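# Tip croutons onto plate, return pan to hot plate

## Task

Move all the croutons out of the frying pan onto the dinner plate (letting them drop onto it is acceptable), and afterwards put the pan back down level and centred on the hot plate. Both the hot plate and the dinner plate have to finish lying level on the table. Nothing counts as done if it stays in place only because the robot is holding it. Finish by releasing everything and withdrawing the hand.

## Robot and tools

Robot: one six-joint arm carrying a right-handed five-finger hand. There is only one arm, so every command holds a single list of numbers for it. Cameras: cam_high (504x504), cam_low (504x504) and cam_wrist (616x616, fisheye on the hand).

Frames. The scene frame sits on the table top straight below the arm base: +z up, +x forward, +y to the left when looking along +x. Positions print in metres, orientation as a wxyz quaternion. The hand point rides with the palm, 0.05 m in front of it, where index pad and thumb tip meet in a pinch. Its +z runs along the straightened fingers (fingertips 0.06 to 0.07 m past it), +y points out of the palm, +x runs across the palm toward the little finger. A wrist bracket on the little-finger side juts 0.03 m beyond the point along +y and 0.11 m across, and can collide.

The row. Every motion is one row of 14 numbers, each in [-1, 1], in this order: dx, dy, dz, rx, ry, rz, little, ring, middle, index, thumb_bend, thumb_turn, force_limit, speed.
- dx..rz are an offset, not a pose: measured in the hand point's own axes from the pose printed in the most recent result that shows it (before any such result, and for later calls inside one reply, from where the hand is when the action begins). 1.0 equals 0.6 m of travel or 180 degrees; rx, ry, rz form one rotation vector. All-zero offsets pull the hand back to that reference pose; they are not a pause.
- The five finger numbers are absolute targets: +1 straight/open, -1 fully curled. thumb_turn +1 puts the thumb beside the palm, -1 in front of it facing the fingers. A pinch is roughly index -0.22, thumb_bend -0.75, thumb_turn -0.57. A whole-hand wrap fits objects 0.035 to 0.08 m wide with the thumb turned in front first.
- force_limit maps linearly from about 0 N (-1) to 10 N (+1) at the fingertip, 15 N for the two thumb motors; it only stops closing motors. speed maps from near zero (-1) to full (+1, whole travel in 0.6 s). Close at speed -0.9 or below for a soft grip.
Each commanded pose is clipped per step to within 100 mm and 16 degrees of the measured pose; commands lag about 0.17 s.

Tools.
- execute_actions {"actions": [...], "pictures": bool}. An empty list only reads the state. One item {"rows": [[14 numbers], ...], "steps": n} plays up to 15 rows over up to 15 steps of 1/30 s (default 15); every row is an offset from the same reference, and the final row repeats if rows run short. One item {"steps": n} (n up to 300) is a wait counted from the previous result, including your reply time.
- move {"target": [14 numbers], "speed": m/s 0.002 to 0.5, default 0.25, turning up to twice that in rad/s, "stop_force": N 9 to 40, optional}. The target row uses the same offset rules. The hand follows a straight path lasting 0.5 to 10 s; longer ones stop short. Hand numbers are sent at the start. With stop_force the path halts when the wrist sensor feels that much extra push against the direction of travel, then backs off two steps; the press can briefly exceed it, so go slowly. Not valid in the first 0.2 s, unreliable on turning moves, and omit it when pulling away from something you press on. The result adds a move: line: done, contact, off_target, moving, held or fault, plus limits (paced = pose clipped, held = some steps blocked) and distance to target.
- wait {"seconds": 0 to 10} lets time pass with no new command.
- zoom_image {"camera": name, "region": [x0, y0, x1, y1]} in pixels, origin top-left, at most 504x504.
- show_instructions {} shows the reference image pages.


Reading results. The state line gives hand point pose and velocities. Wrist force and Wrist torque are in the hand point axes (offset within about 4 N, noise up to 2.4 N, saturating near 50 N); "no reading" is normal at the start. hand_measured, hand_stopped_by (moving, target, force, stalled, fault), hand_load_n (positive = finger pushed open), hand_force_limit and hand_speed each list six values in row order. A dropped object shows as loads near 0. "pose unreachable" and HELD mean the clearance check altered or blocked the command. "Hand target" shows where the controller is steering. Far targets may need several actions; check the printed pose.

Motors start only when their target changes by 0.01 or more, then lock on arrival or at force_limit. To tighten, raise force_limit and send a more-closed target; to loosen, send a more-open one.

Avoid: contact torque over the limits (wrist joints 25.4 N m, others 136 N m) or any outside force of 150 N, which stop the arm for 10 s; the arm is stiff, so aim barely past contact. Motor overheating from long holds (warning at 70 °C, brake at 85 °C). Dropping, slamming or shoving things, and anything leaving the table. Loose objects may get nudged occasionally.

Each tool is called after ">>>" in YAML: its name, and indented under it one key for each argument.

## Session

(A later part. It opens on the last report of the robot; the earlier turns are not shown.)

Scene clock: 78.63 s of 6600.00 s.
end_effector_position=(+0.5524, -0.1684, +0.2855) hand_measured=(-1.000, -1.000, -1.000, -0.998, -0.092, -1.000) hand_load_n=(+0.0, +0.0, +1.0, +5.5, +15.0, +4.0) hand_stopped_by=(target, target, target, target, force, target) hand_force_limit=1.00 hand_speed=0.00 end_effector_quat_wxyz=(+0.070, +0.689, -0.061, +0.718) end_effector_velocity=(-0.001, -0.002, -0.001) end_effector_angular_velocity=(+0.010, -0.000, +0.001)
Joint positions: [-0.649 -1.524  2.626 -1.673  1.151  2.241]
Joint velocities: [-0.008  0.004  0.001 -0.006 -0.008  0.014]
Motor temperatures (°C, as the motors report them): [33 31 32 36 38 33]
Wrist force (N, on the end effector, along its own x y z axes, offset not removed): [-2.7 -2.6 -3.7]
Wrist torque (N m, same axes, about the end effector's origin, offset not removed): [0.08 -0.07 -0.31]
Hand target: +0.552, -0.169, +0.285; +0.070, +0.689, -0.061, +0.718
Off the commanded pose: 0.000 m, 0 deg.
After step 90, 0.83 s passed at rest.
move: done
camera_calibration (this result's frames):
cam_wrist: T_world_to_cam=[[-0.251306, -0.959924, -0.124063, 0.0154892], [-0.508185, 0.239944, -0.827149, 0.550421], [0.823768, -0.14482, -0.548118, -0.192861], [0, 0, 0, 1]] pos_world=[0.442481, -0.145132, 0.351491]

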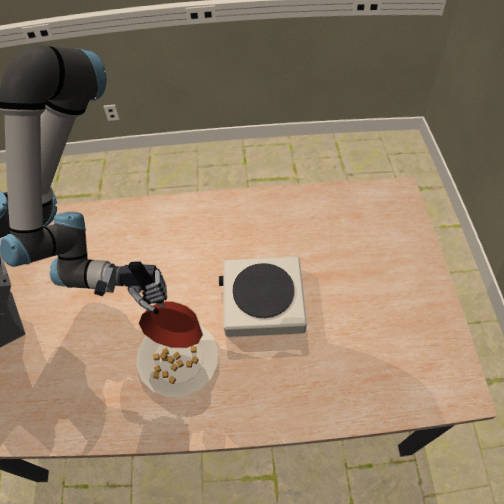

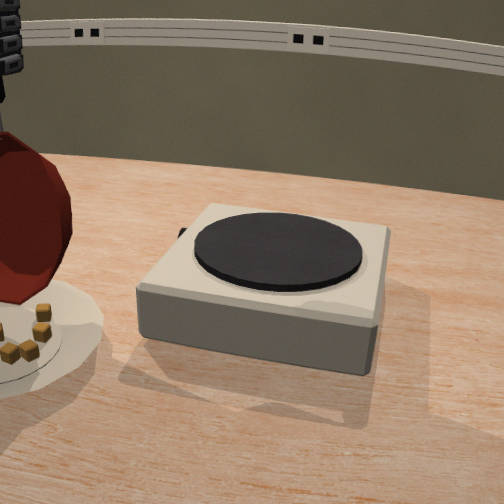

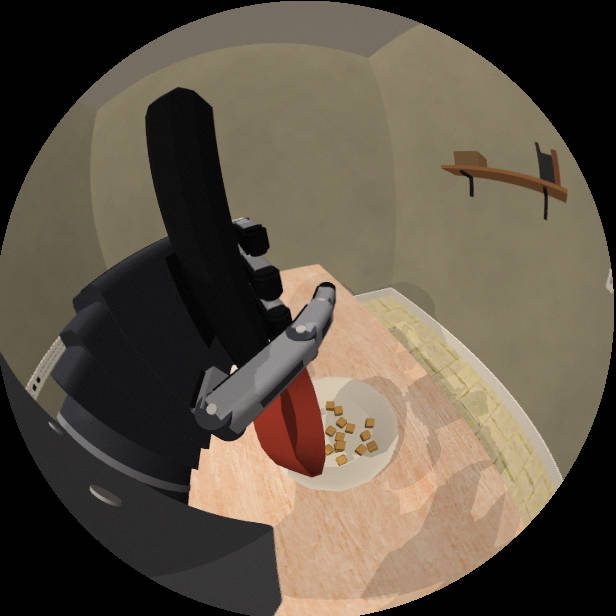

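>>> move:
  target: [0.049,-0.561,0.359,0.0464,0.0381,-0.433,-1,-1,-1,-1,-1,-1,1,0]
  speed: 0.15

>>> move:
  target: [-0.046,-0.24,-0.0105,0,0,0,-1,-1,-1,-1,-1,-1,1,0]
  speed: 0.1

>>> zoom_image:
  camera: "cam_low"
  region: [180, 100, 420, 300]

>>> zoom_image:
  camera: "cam_high"
  region: [170, 180, 330, 340]

Scene clock: 92.73 s of 6600.00 s.
end_effector_position=(+0.8249, +0.1235, +0.3213) hand_measured=(-1.000, -1.000, -1.000, -0.998, -0.092, -1.000) hand_load_n=(+0.0, +0.0, +1.5, +6.0, +15.5, +4.5) hand_stopped_by=(target, target, target, target, force, target) hand_force_limit=1.00 hand_speed=0.00 end_effector_quat_wxyz=(+0.462, +0.537, +0.437, +0.554) end_effector_velocity=(+0.001, +0.001, -0.000) end_effector_angular_velocity=(-0.005, +0.001, -0.001)
Joint positions: [ 0.137 -1.342  1.824 -1.064  1.661  0.464]
Joint velocities: [ 0.001  0.002 -0.005  0.003  0.001 -0.005]
Motor temperatures (°C, as the motors report them): [33 31 32 36 38 33]
Wrist force (N, on the end effector, along its own x y z axes, offset not removed): [-0.5 -4.9 -0.6]
Wrist torque (N m, same axes, about the end effector's origin, offset not removed): [-0.06 -0.11 0.58]
Hand target: +0.825, +0.124, +0.321; +0.462, +0.537, +0.437, +0.554
Off the commanded pose: 0.001 m, 0 deg.
After step 90, 6.03 s passed at rest.
move: done
camera_calibration (this result's frames):
cam_wrist: T_world_to_cam=[[-0.117324, -0.314771, 0.941889, -0.164178], [-0.57451, -0.752108, -0.322911, 0.663701], [0.810045, -0.57901, -0.0925988, -0.436838], [0, 0, 0, 1]] pos_world=[0.715899, 0.194563, 0.328503]

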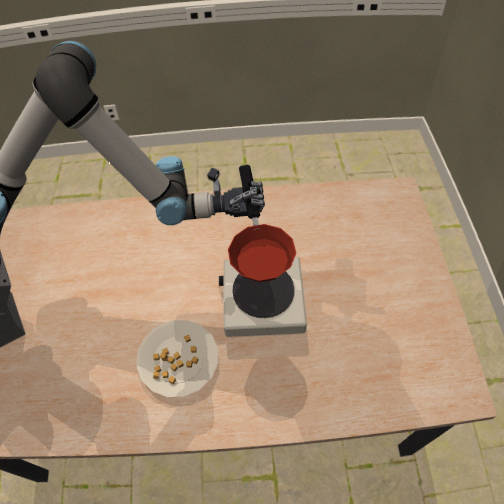

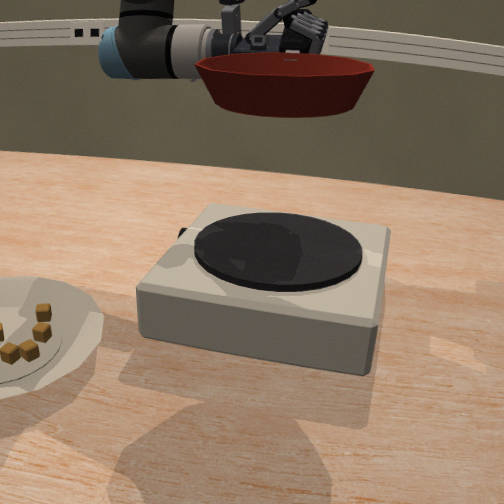

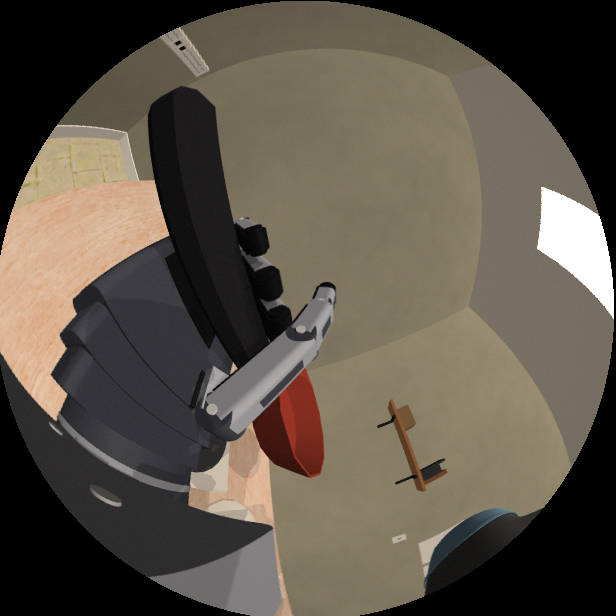

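Scene clock: 94.67 s of 6600.00 s.
end_effector_position=(+0.8246, +0.1239, +0.1747) hand_measured=(-1.000, -1.000, -1.000, -0.998, -0.092, -1.000) hand_load_n=(+0.0, +0.0, +1.5, +6.0, +15.5, +4.5) hand_stopped_by=(target, target, target, target, force, target) hand_force_limit=1.00 hand_speed=0.00 end_effector_quat_wxyz=(+0.462, +0.537, +0.437, +0.554) end_effector_velocity=(+0.001, +0.000, -0.001) end_effector_angular_velocity=(+0.000, -0.002, +0.000)
Joint positions: [ 0.206 -1.012  1.695 -1.27   1.719  0.426]
Joint velocities: [ 0.001  0.003 -0.003 -0.001  0.001 -0.001]
Motor temperatures (°C, as the motors report them): [33 31 32 36 38 33]
Wrist force (N, on the end effector, along its own x y z axes, offset not removed): [-1.4 -1.5 -0.5]
Wrist torque (N m, same axes, about the end effector's origin, offset not removed): [0.83 0.01 0.62]
Hand target: +0.825, +0.124, +0.174; +0.462, +0.537, +0.437, +0.554
Off the commanded pose: 0.000 m, 0 deg.
move: done
camera_calibration (this result's frames):
cam_wrist: T_world_to_cam=[[-0.117289, -0.314845, 0.941868, -0.0259234], [-0.574564, -0.752053, -0.322943, 0.616529], [0.810012, -0.579041, -0.0926916, -0.449908], [0, 0, 0, 1]] pos_world=[0.715626, 0.194986, 0.181818]

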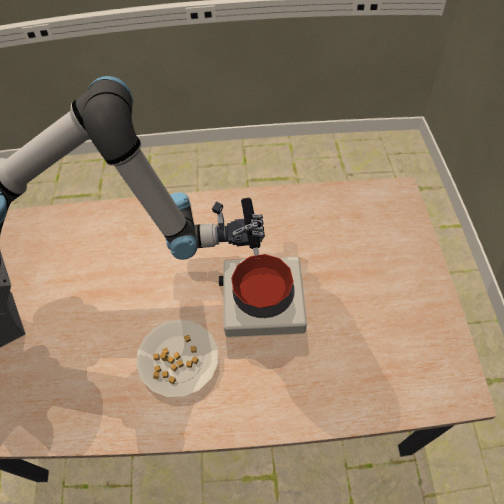

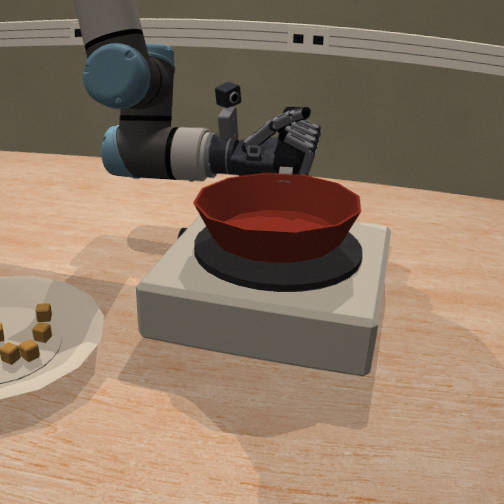

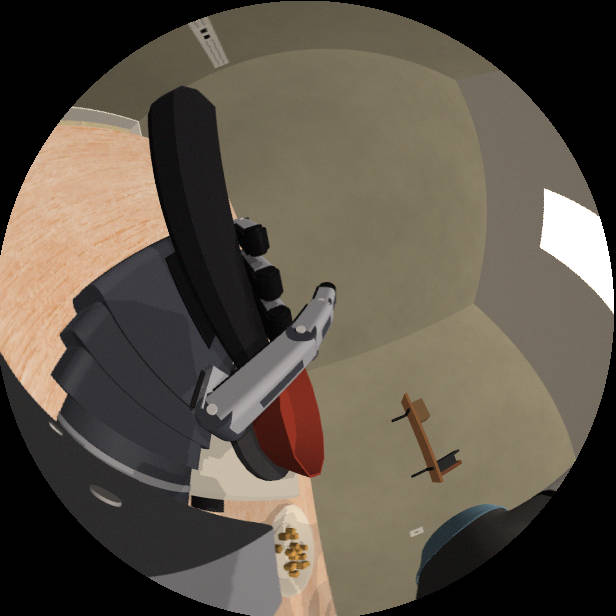

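Region (180, 100, 420, 300) of cam_low's 504x504 image, scaled by 2.100, with more detail than that image has.

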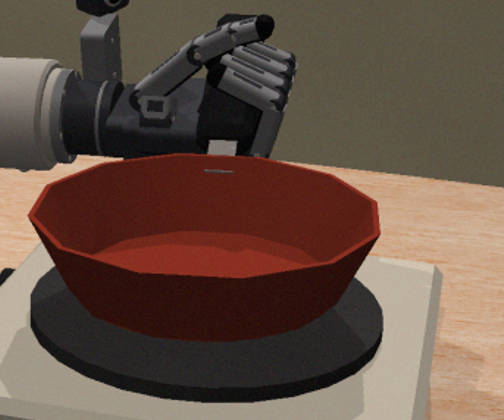

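Region (170, 180, 330, 340) of cam_high's 504x504 image, scaled by 3.150, with more detail than that image has.

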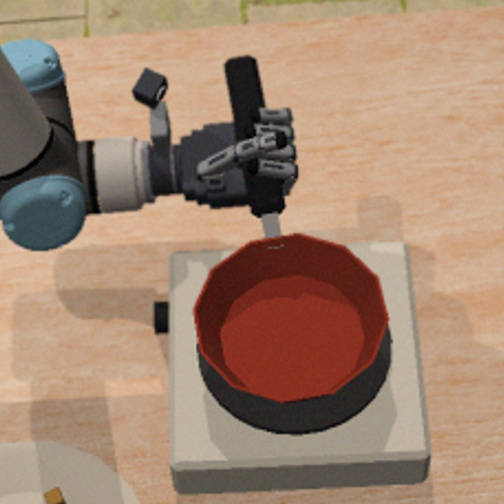

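>>> move:
  target: [-0.0035,-0.0185,0.006,0.007,0,0,-1,-1,-1,-1,1,-1,1,0]
  speed: 0.012

>>> move:
  target: [0,-0.002,0,0,0,0,1,1,1,1,1,-1,1,-0.2]
  speed: 0.005

>>> move:
  target: [0,-0.015,-0.005,0,0,0,1,1,1,1,1,-1,1,-0.2]
  speed: 0.02

>>> move:
  target: [0,0,-0.27,0,0,0,1,1,1,1,1,-1,1,-0.2]
  speed: 0.15

>>> move:
  target: [0.05,0.22,-0.05,0,0,0,1,1,1,1,1,-1,1,-0.2]
  speed: 0.15

>>> zoom_image:
  camera: "cam_high"
  region: [120, 220, 320, 420]

Scene clock: 102.23 s of 6600.00 s.
end_effector_position=(+0.8287, +0.1239, +0.1636) hand_measured=(-1.000, -1.000, -1.000, -0.998, +1.000, -1.000) hand_load_n=(+0.0, +0.0, +1.5, +5.0, +0.0, +0.0) hand_stopped_by=(target, target, target, target, target, target) hand_force_limit=1.00 hand_speed=0.00 end_effector_quat_wxyz=(+0.456, +0.542, +0.443, +0.549) end_effector_velocity=(+0.000, -0.000, -0.001) end_effector_angular_velocity=(-0.000, +0.002, -0.000)
Joint positions: [ 0.206 -0.995  1.674 -1.246  1.71   0.428]
Joint velocities: [-0.     0.001 -0.001  0.002 -0.     0.   ]
Motor temperatures (°C, as the motors report them): [33 31 32 36 38 33]
Wrist force (N, on the end effector, along its own x y z axes, offset not removed): [0.3 0.4 1.4]
Wrist torque (N m, same axes, about the end effector's origin, offset not removed): [0.03 0.45 -0.30]
Hand target: +0.829, +0.124, +0.164; +0.456, +0.542, +0.443, +0.549
Off the commanded pose: 0.000 m, 0 deg.
After step 90, 3.23 s passed at rest.
move: done
camera_calibration (this result's frames):
cam_wrist: T_world_to_cam=[[-0.0957416, -0.315355, 0.944132, -0.0331804], [-0.578188, -0.754457, -0.310633, 0.616598], [0.810267, -0.575626, -0.110101, -0.451987], [0, 0, 0, 1]] pos_world=[0.719563, 0.194558, 0.173098]

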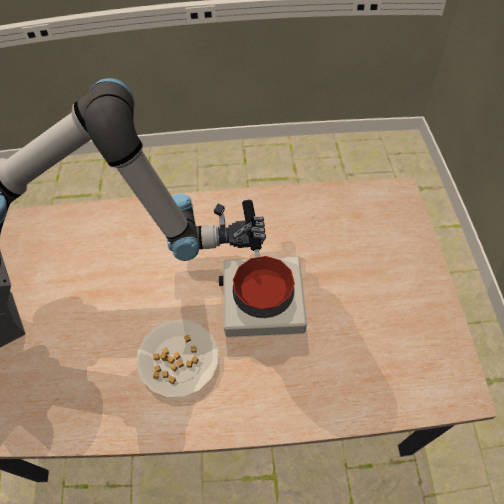

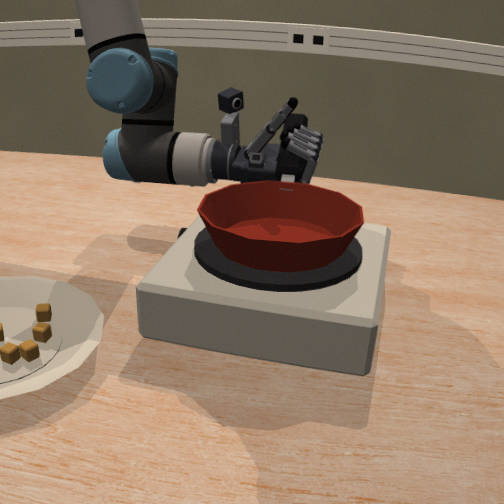

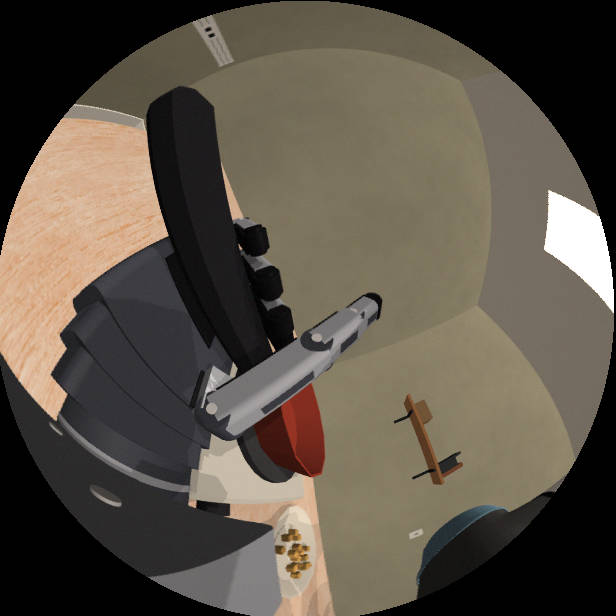

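Scene clock: 104.00 s of 6600.00 s.
end_effector_position=(+0.8287, +0.1242, +0.1624) hand_measured=(+1.000, +1.000, +1.000, +1.000, +1.000, -1.000) hand_load_n=(+0.0, +0.0, +0.0, +0.0, +0.0, +0.0) hand_stopped_by=(target, target, target, target, target, target) hand_force_limit=1.00 hand_speed=-0.20 end_effector_quat_wxyz=(+0.456, +0.542, +0.443, +0.549) end_effector_velocity=(-0.001, -0.000, -0.001) end_effector_angular_velocity=(+0.000, +0.001, -0.000)
Joint positions: [ 0.207 -0.992  1.673 -1.247  1.711  0.428]
Joint velocities: [ 0.     0.     0.001 -0.     0.     0.   ]
Motor temperatures (°C, as the motors report them): [33 31 32 36 38 33]
Wrist force (N, on the end effector, along its own x y z axes, offset not removed): [1.6 6.2 1.1]
Wrist torque (N m, same axes, about the end effector's origin, offset not removed): [0.93 -0.29 0.21]
Hand target: +0.829, +0.124, +0.162; +0.456, +0.542, +0.443, +0.549
Off the commanded pose: 0.000 m, 0 deg.
move: done
camera_calibration (this result's frames):
cam_wrist: T_world_to_cam=[[-0.0957416, -0.315356, 0.944132, -0.0319927], [-0.578189, -0.754457, -0.310633, 0.61642], [0.810266, -0.575627, -0.110102, -0.452004], [0, 0, 0, 1]] pos_world=[0.719587, 0.194787, 0.171919]

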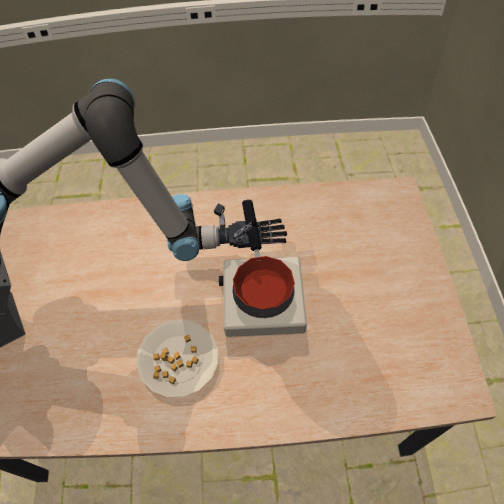

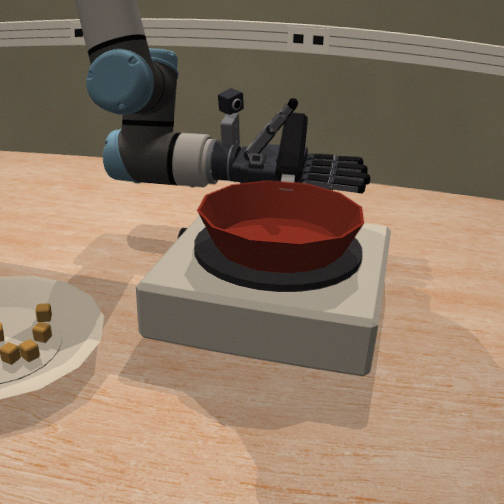

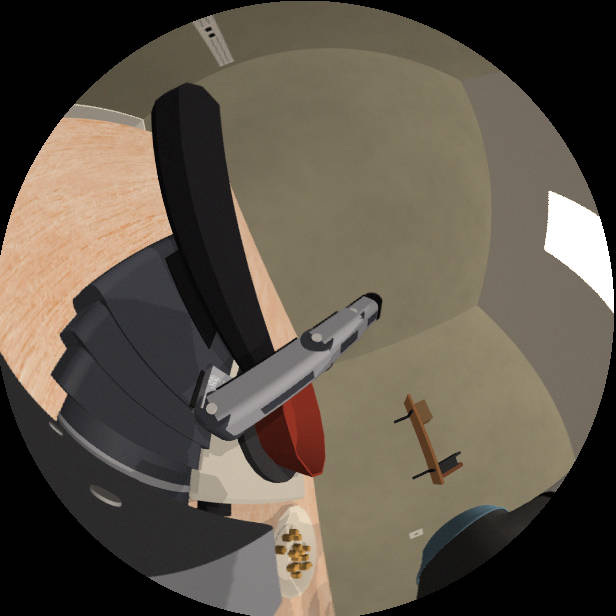

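Scene clock: 104.77 s of 6600.00 s.
end_effector_position=(+0.8260, +0.1259, +0.1537) hand_measured=(+1.000, +1.000, +1.000, +1.000, +1.000, -1.000) hand_load_n=(+0.0, +0.0, +0.0, +0.0, +0.0, +0.0) hand_stopped_by=(target, target, target, target, target, target) hand_force_limit=1.00 hand_speed=-0.20 end_effector_quat_wxyz=(+0.456, +0.542, +0.443, +0.549) end_effector_velocity=(-0.001, +0.000, -0.002) end_effector_angular_velocity=(-0.000, +0.000, +0.000)
Joint positions: [ 0.214 -0.974  1.667 -1.26   1.717  0.424]
Joint velocities: [ 0.001  0.003 -0.001 -0.002  0.001 -0.001]
Motor temperatures (°C, as the motors report them): [33 31 32 36 38 33]
Wrist force (N, on the end effector, along its own x y z axes, offset not removed): [-1.5 0.6 -1.8]
Wrist torque (N m, same axes, about the end effector's origin, offset not removed): [0.53 0.43 0.04]
Hand target: +0.826, +0.126, +0.154; +0.456, +0.542, +0.443, +0.549
Off the commanded pose: 0.000 m, 0 deg.
move: done
camera_calibration (this result's frames):
cam_wrist: T_world_to_cam=[[-0.0957294, -0.315365, 0.94413, -0.023464], [-0.578196, -0.754451, -0.310633, 0.613395], [0.810263, -0.575628, -0.110119, -0.449732], [0, 0, 0, 1]] pos_world=[0.716817, 0.196498, 0.163169]

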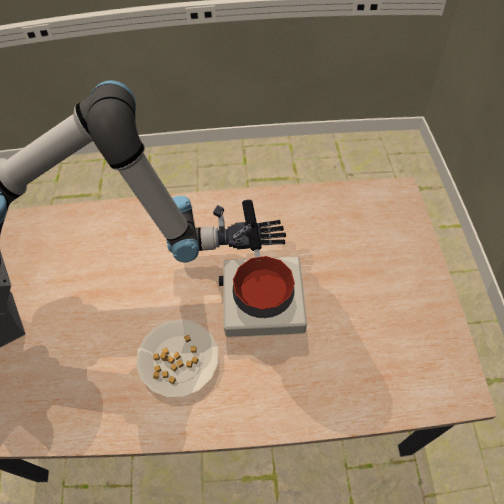

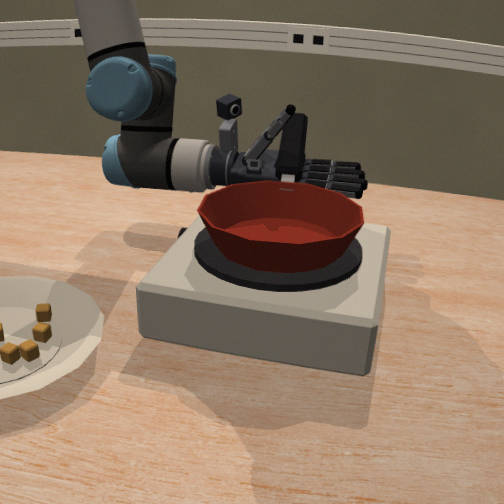

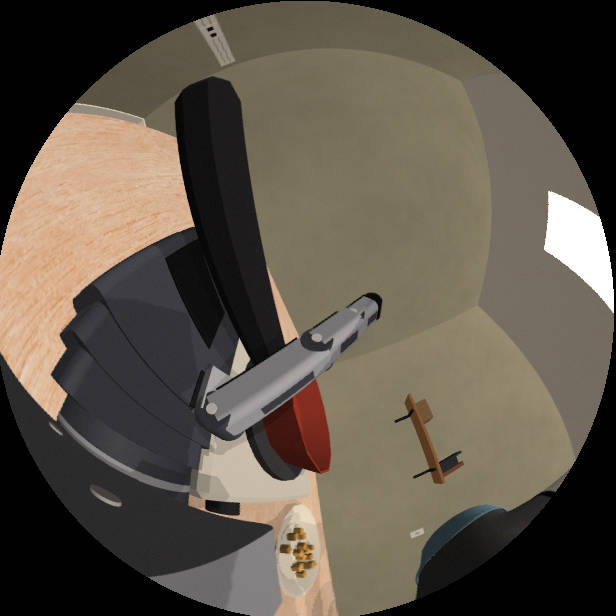

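Scene clock: 106.37 s of 6600.00 s.
end_effector_position=(+0.6642, +0.1270, +0.1503) hand_measured=(+1.000, +1.000, +1.000, +1.000, +1.000, -1.000) hand_load_n=(+0.0, +0.0, +0.0, +0.0, +0.0, +0.0) hand_stopped_by=(target, target, target, target, target, target) hand_force_limit=1.00 hand_speed=-0.20 end_effector_quat_wxyz=(+0.456, +0.542, +0.443, +0.549) end_effector_velocity=(-0.002, -0.000, +0.000) end_effector_angular_velocity=(+0.000, -0.001, -0.000)
Joint positions: [ 0.264 -1.009  2.085 -1.648  1.759  0.397]
Joint velocities: [ 0.     0.001  0.005 -0.006  0.001 -0.   ]
Motor temperatures (°C, as the motors report them): [33 31 32 36 38 33]
Wrist force (N, on the end effector, along its own x y z axes, offset not removed): [4.2 1.3 -0.7]
Wrist torque (N m, same axes, about the end effector's origin, offset not removed): [0.36 -0.48 0.09]
Hand target: +0.664, +0.127, +0.150; +0.456, +0.542, +0.443, +0.549
Off the commanded pose: 0.000 m, 0 deg.
move: done
camera_calibration (this result's frames):
cam_wrist: T_world_to_cam=[[-0.095699, -0.31542, 0.944114, -0.0354314], [-0.578266, -0.75439, -0.31065, 0.519697], [0.810216, -0.575678, -0.110202, -0.318388], [0, 0, 0, 1]] pos_world=[0.555095, 0.197589, 0.159808]

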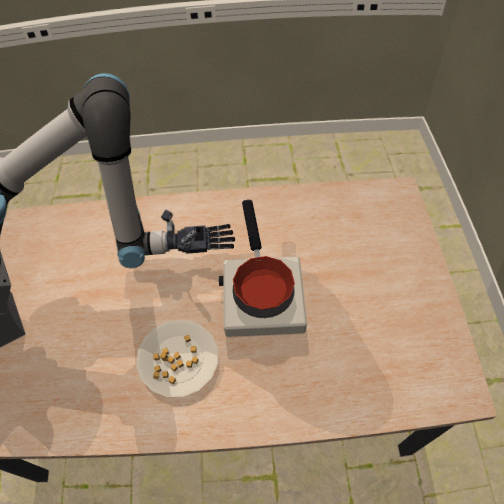

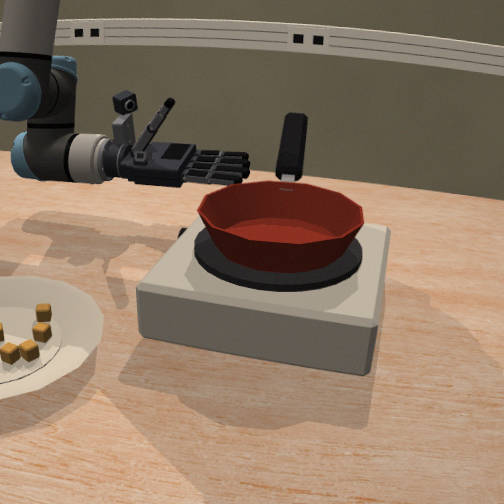

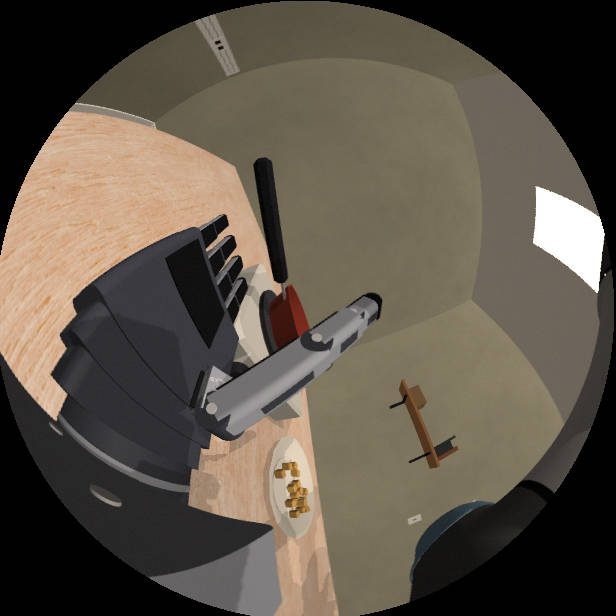

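Scene clock: 107.83 s of 6600.00 s.
end_effector_position=(+0.6317, +0.1314, +0.2849) hand_measured=(+1.000, +1.000, +1.000, +1.000, +1.000, -1.000) hand_load_n=(+0.0, +0.0, +0.0, +0.0, +0.0, +0.0) hand_stopped_by=(target, target, target, target, target, target) hand_force_limit=1.00 hand_speed=-0.20 end_effector_quat_wxyz=(+0.456, +0.542, +0.443, +0.549) end_effector_velocity=(-0.000, +0.000, +0.002) end_effector_angular_velocity=(-0.000, +0.000, -0.000)
Joint positions: [ 0.216 -1.412  2.327 -1.483  1.719  0.423]
Joint velocities: [-0.001 -0.006  0.002  0.004 -0.001  0.   ]
Motor temperatures (°C, as the motors report them): [33 31 32 36 38 33]
Wrist force (N, on the end effector, along its own x y z axes, offset not removed): [-0.3 -1.8 -2.5]
Wrist torque (N m, same axes, about the end effector's origin, offset not removed): [0.01 0.03 -0.13]
Hand target: +0.632, +0.131, +0.285; +0.456, +0.542, +0.443, +0.549
Off the commanded pose: 0.000 m, 0 deg.
move: done
camera_calibration (this result's frames):
cam_wrist: T_world_to_cam=[[-0.0957833, -0.315358, 0.944127, -0.164239], [-0.578212, -0.75443, -0.310656, 0.54603], [0.810245, -0.575661, -0.110082, -0.274673], [0, 0, 0, 1]] pos_world=[0.522542, 0.202028, 0.294453]

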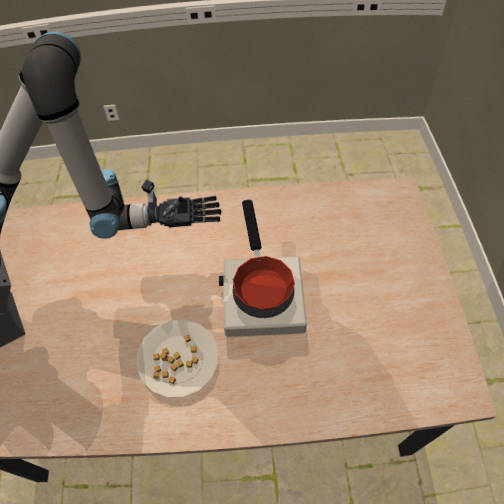

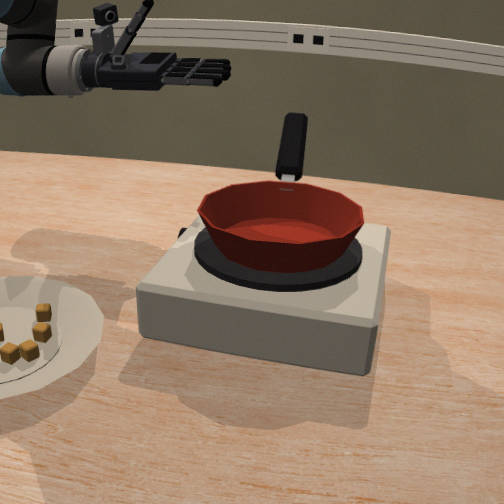

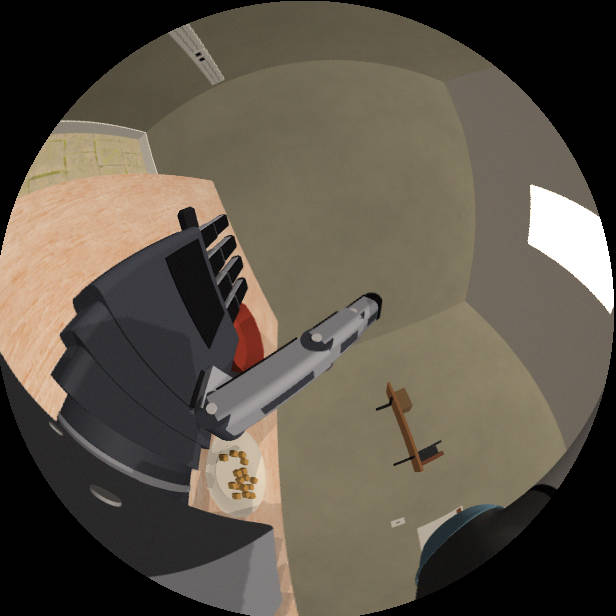

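Region (120, 220, 320, 420) of cam_high's 504x504 image, scaled by 2.520, with more detail than that image has.

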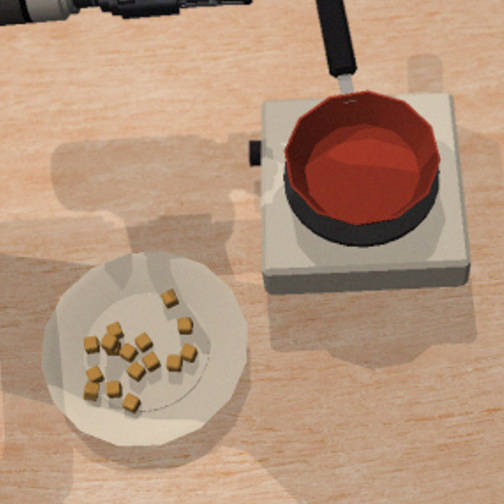

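>>> execute_actions:
  actions: []

Scene clock: 117.47 s of 6600.00 s.
end_effector_position=(+0.6316, +0.1314, +0.2851) hand_measured=(+1.000, +1.000, +1.000, +1.000, +1.000, -1.000) hand_load_n=(+0.0, +0.0, +0.0, +0.0, +0.0, +0.0) hand_stopped_by=(target, target, target, target, target, target) hand_force_limit=1.00 hand_speed=-0.20 end_effector_quat_wxyz=(+0.456, +0.542, +0.443, +0.549) end_effector_velocity=(+0.000, +0.000, +0.000) end_effector_angular_velocity=(+0.000, -0.001, +0.001)
Joint positions: [ 0.216 -1.412  2.327 -1.483  1.719  0.423]
Joint velocities: [ 0.    -0.001  0.    -0.    -0.     0.   ]
Motor temperatures (°C, as the motors report them): [33 31 32 36 38 33]
Wrist force (N, on the end effector, along its own x y z axes, offset not removed): [-1.4 3.1 -0.6]
Wrist torque (N m, same axes, about the end effector's origin, offset not removed): [0.75 0.14 -0.22]
Hand target: +0.632, +0.131, +0.285; +0.456, +0.542, +0.443, +0.549
Off the commanded pose: 0.000 m, 0 deg.
Steps of this call (steps 1 to 90: nothing new was sent; then 6.63 s passed at rest). Readings (end_effector_position | what the end effector reports):
1: (+0.6317, +0.1314, +0.2850) | hand_measured=(+1.000, +1.000, +1.000, +1.000, +1.000, -1.000) hand_load_n=(+0.0, +0.0, +0.0, +0.0, +0.0, +0.0) hand_stopped_by=(target, target, target, target, target, target) hand_force_limit=1.00 hand_speed=-0.20
2: (+0.6317, +0.1314, +0.2850) | hand_measured=(+1.000, +1.000, +1.000, +1.000, +1.000, -1.000) hand_load_n=(+0.0, +0.0, +0.0, +0.0, +0.0, +0.0) hand_stopped_by=(target, target, target, target, target, target) hand_force_limit=1.00 hand_speed=-0.20
4: (+0.6317, +0.1314, +0.2851) | hand_measured=(+1.000, +1.000, +1.000, +1.000, +1.000, -1.000) hand_load_n=(+0.0, +0.0, +0.0, +0.0, +0.0, +0.0) hand_stopped_by=(target, target, target, target, target, target) hand_force_limit=1.00 hand_speed=-0.20
8: (+0.6316, +0.1314, +0.2851) | hand_measured=(+1.000, +1.000, +1.000, +1.000, +1.000, -1.000) hand_load_n=(+0.0, +0.0, +0.0, +0.0, +0.0, +0.0) hand_stopped_by=(target, target, target, target, target, target) hand_force_limit=1.00 hand_speed=-0.20
90: the state above
camera_calibration (this result's frames):
cam_wrist: T_world_to_cam=[[-0.095717, -0.315372, 0.944128, -0.164416], [-0.578226, -0.75443, -0.310628, 0.546063], [0.810243, -0.575652, -0.110145, -0.274613], [0, 0, 0, 1]] pos_world=[0.522514, 0.202033, 0.294605]

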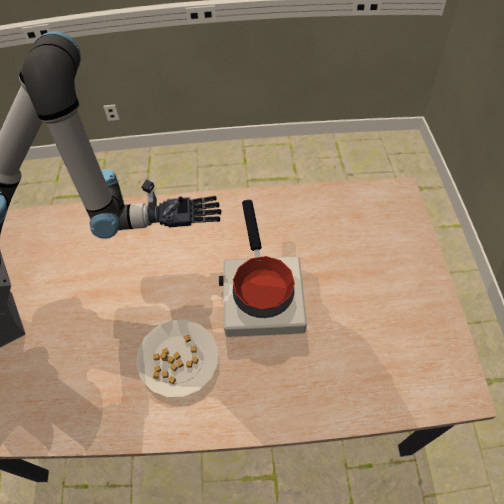

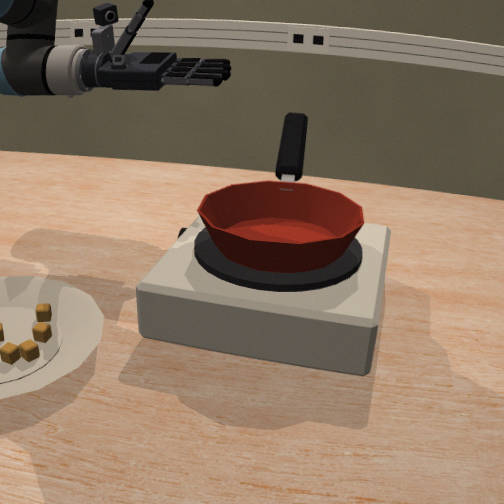

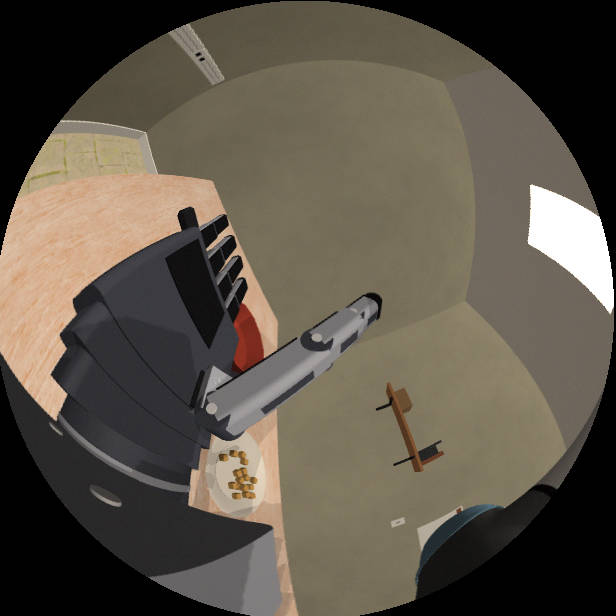

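>>> finished_scene:
  scene: 2

The scene is finished: the task was done.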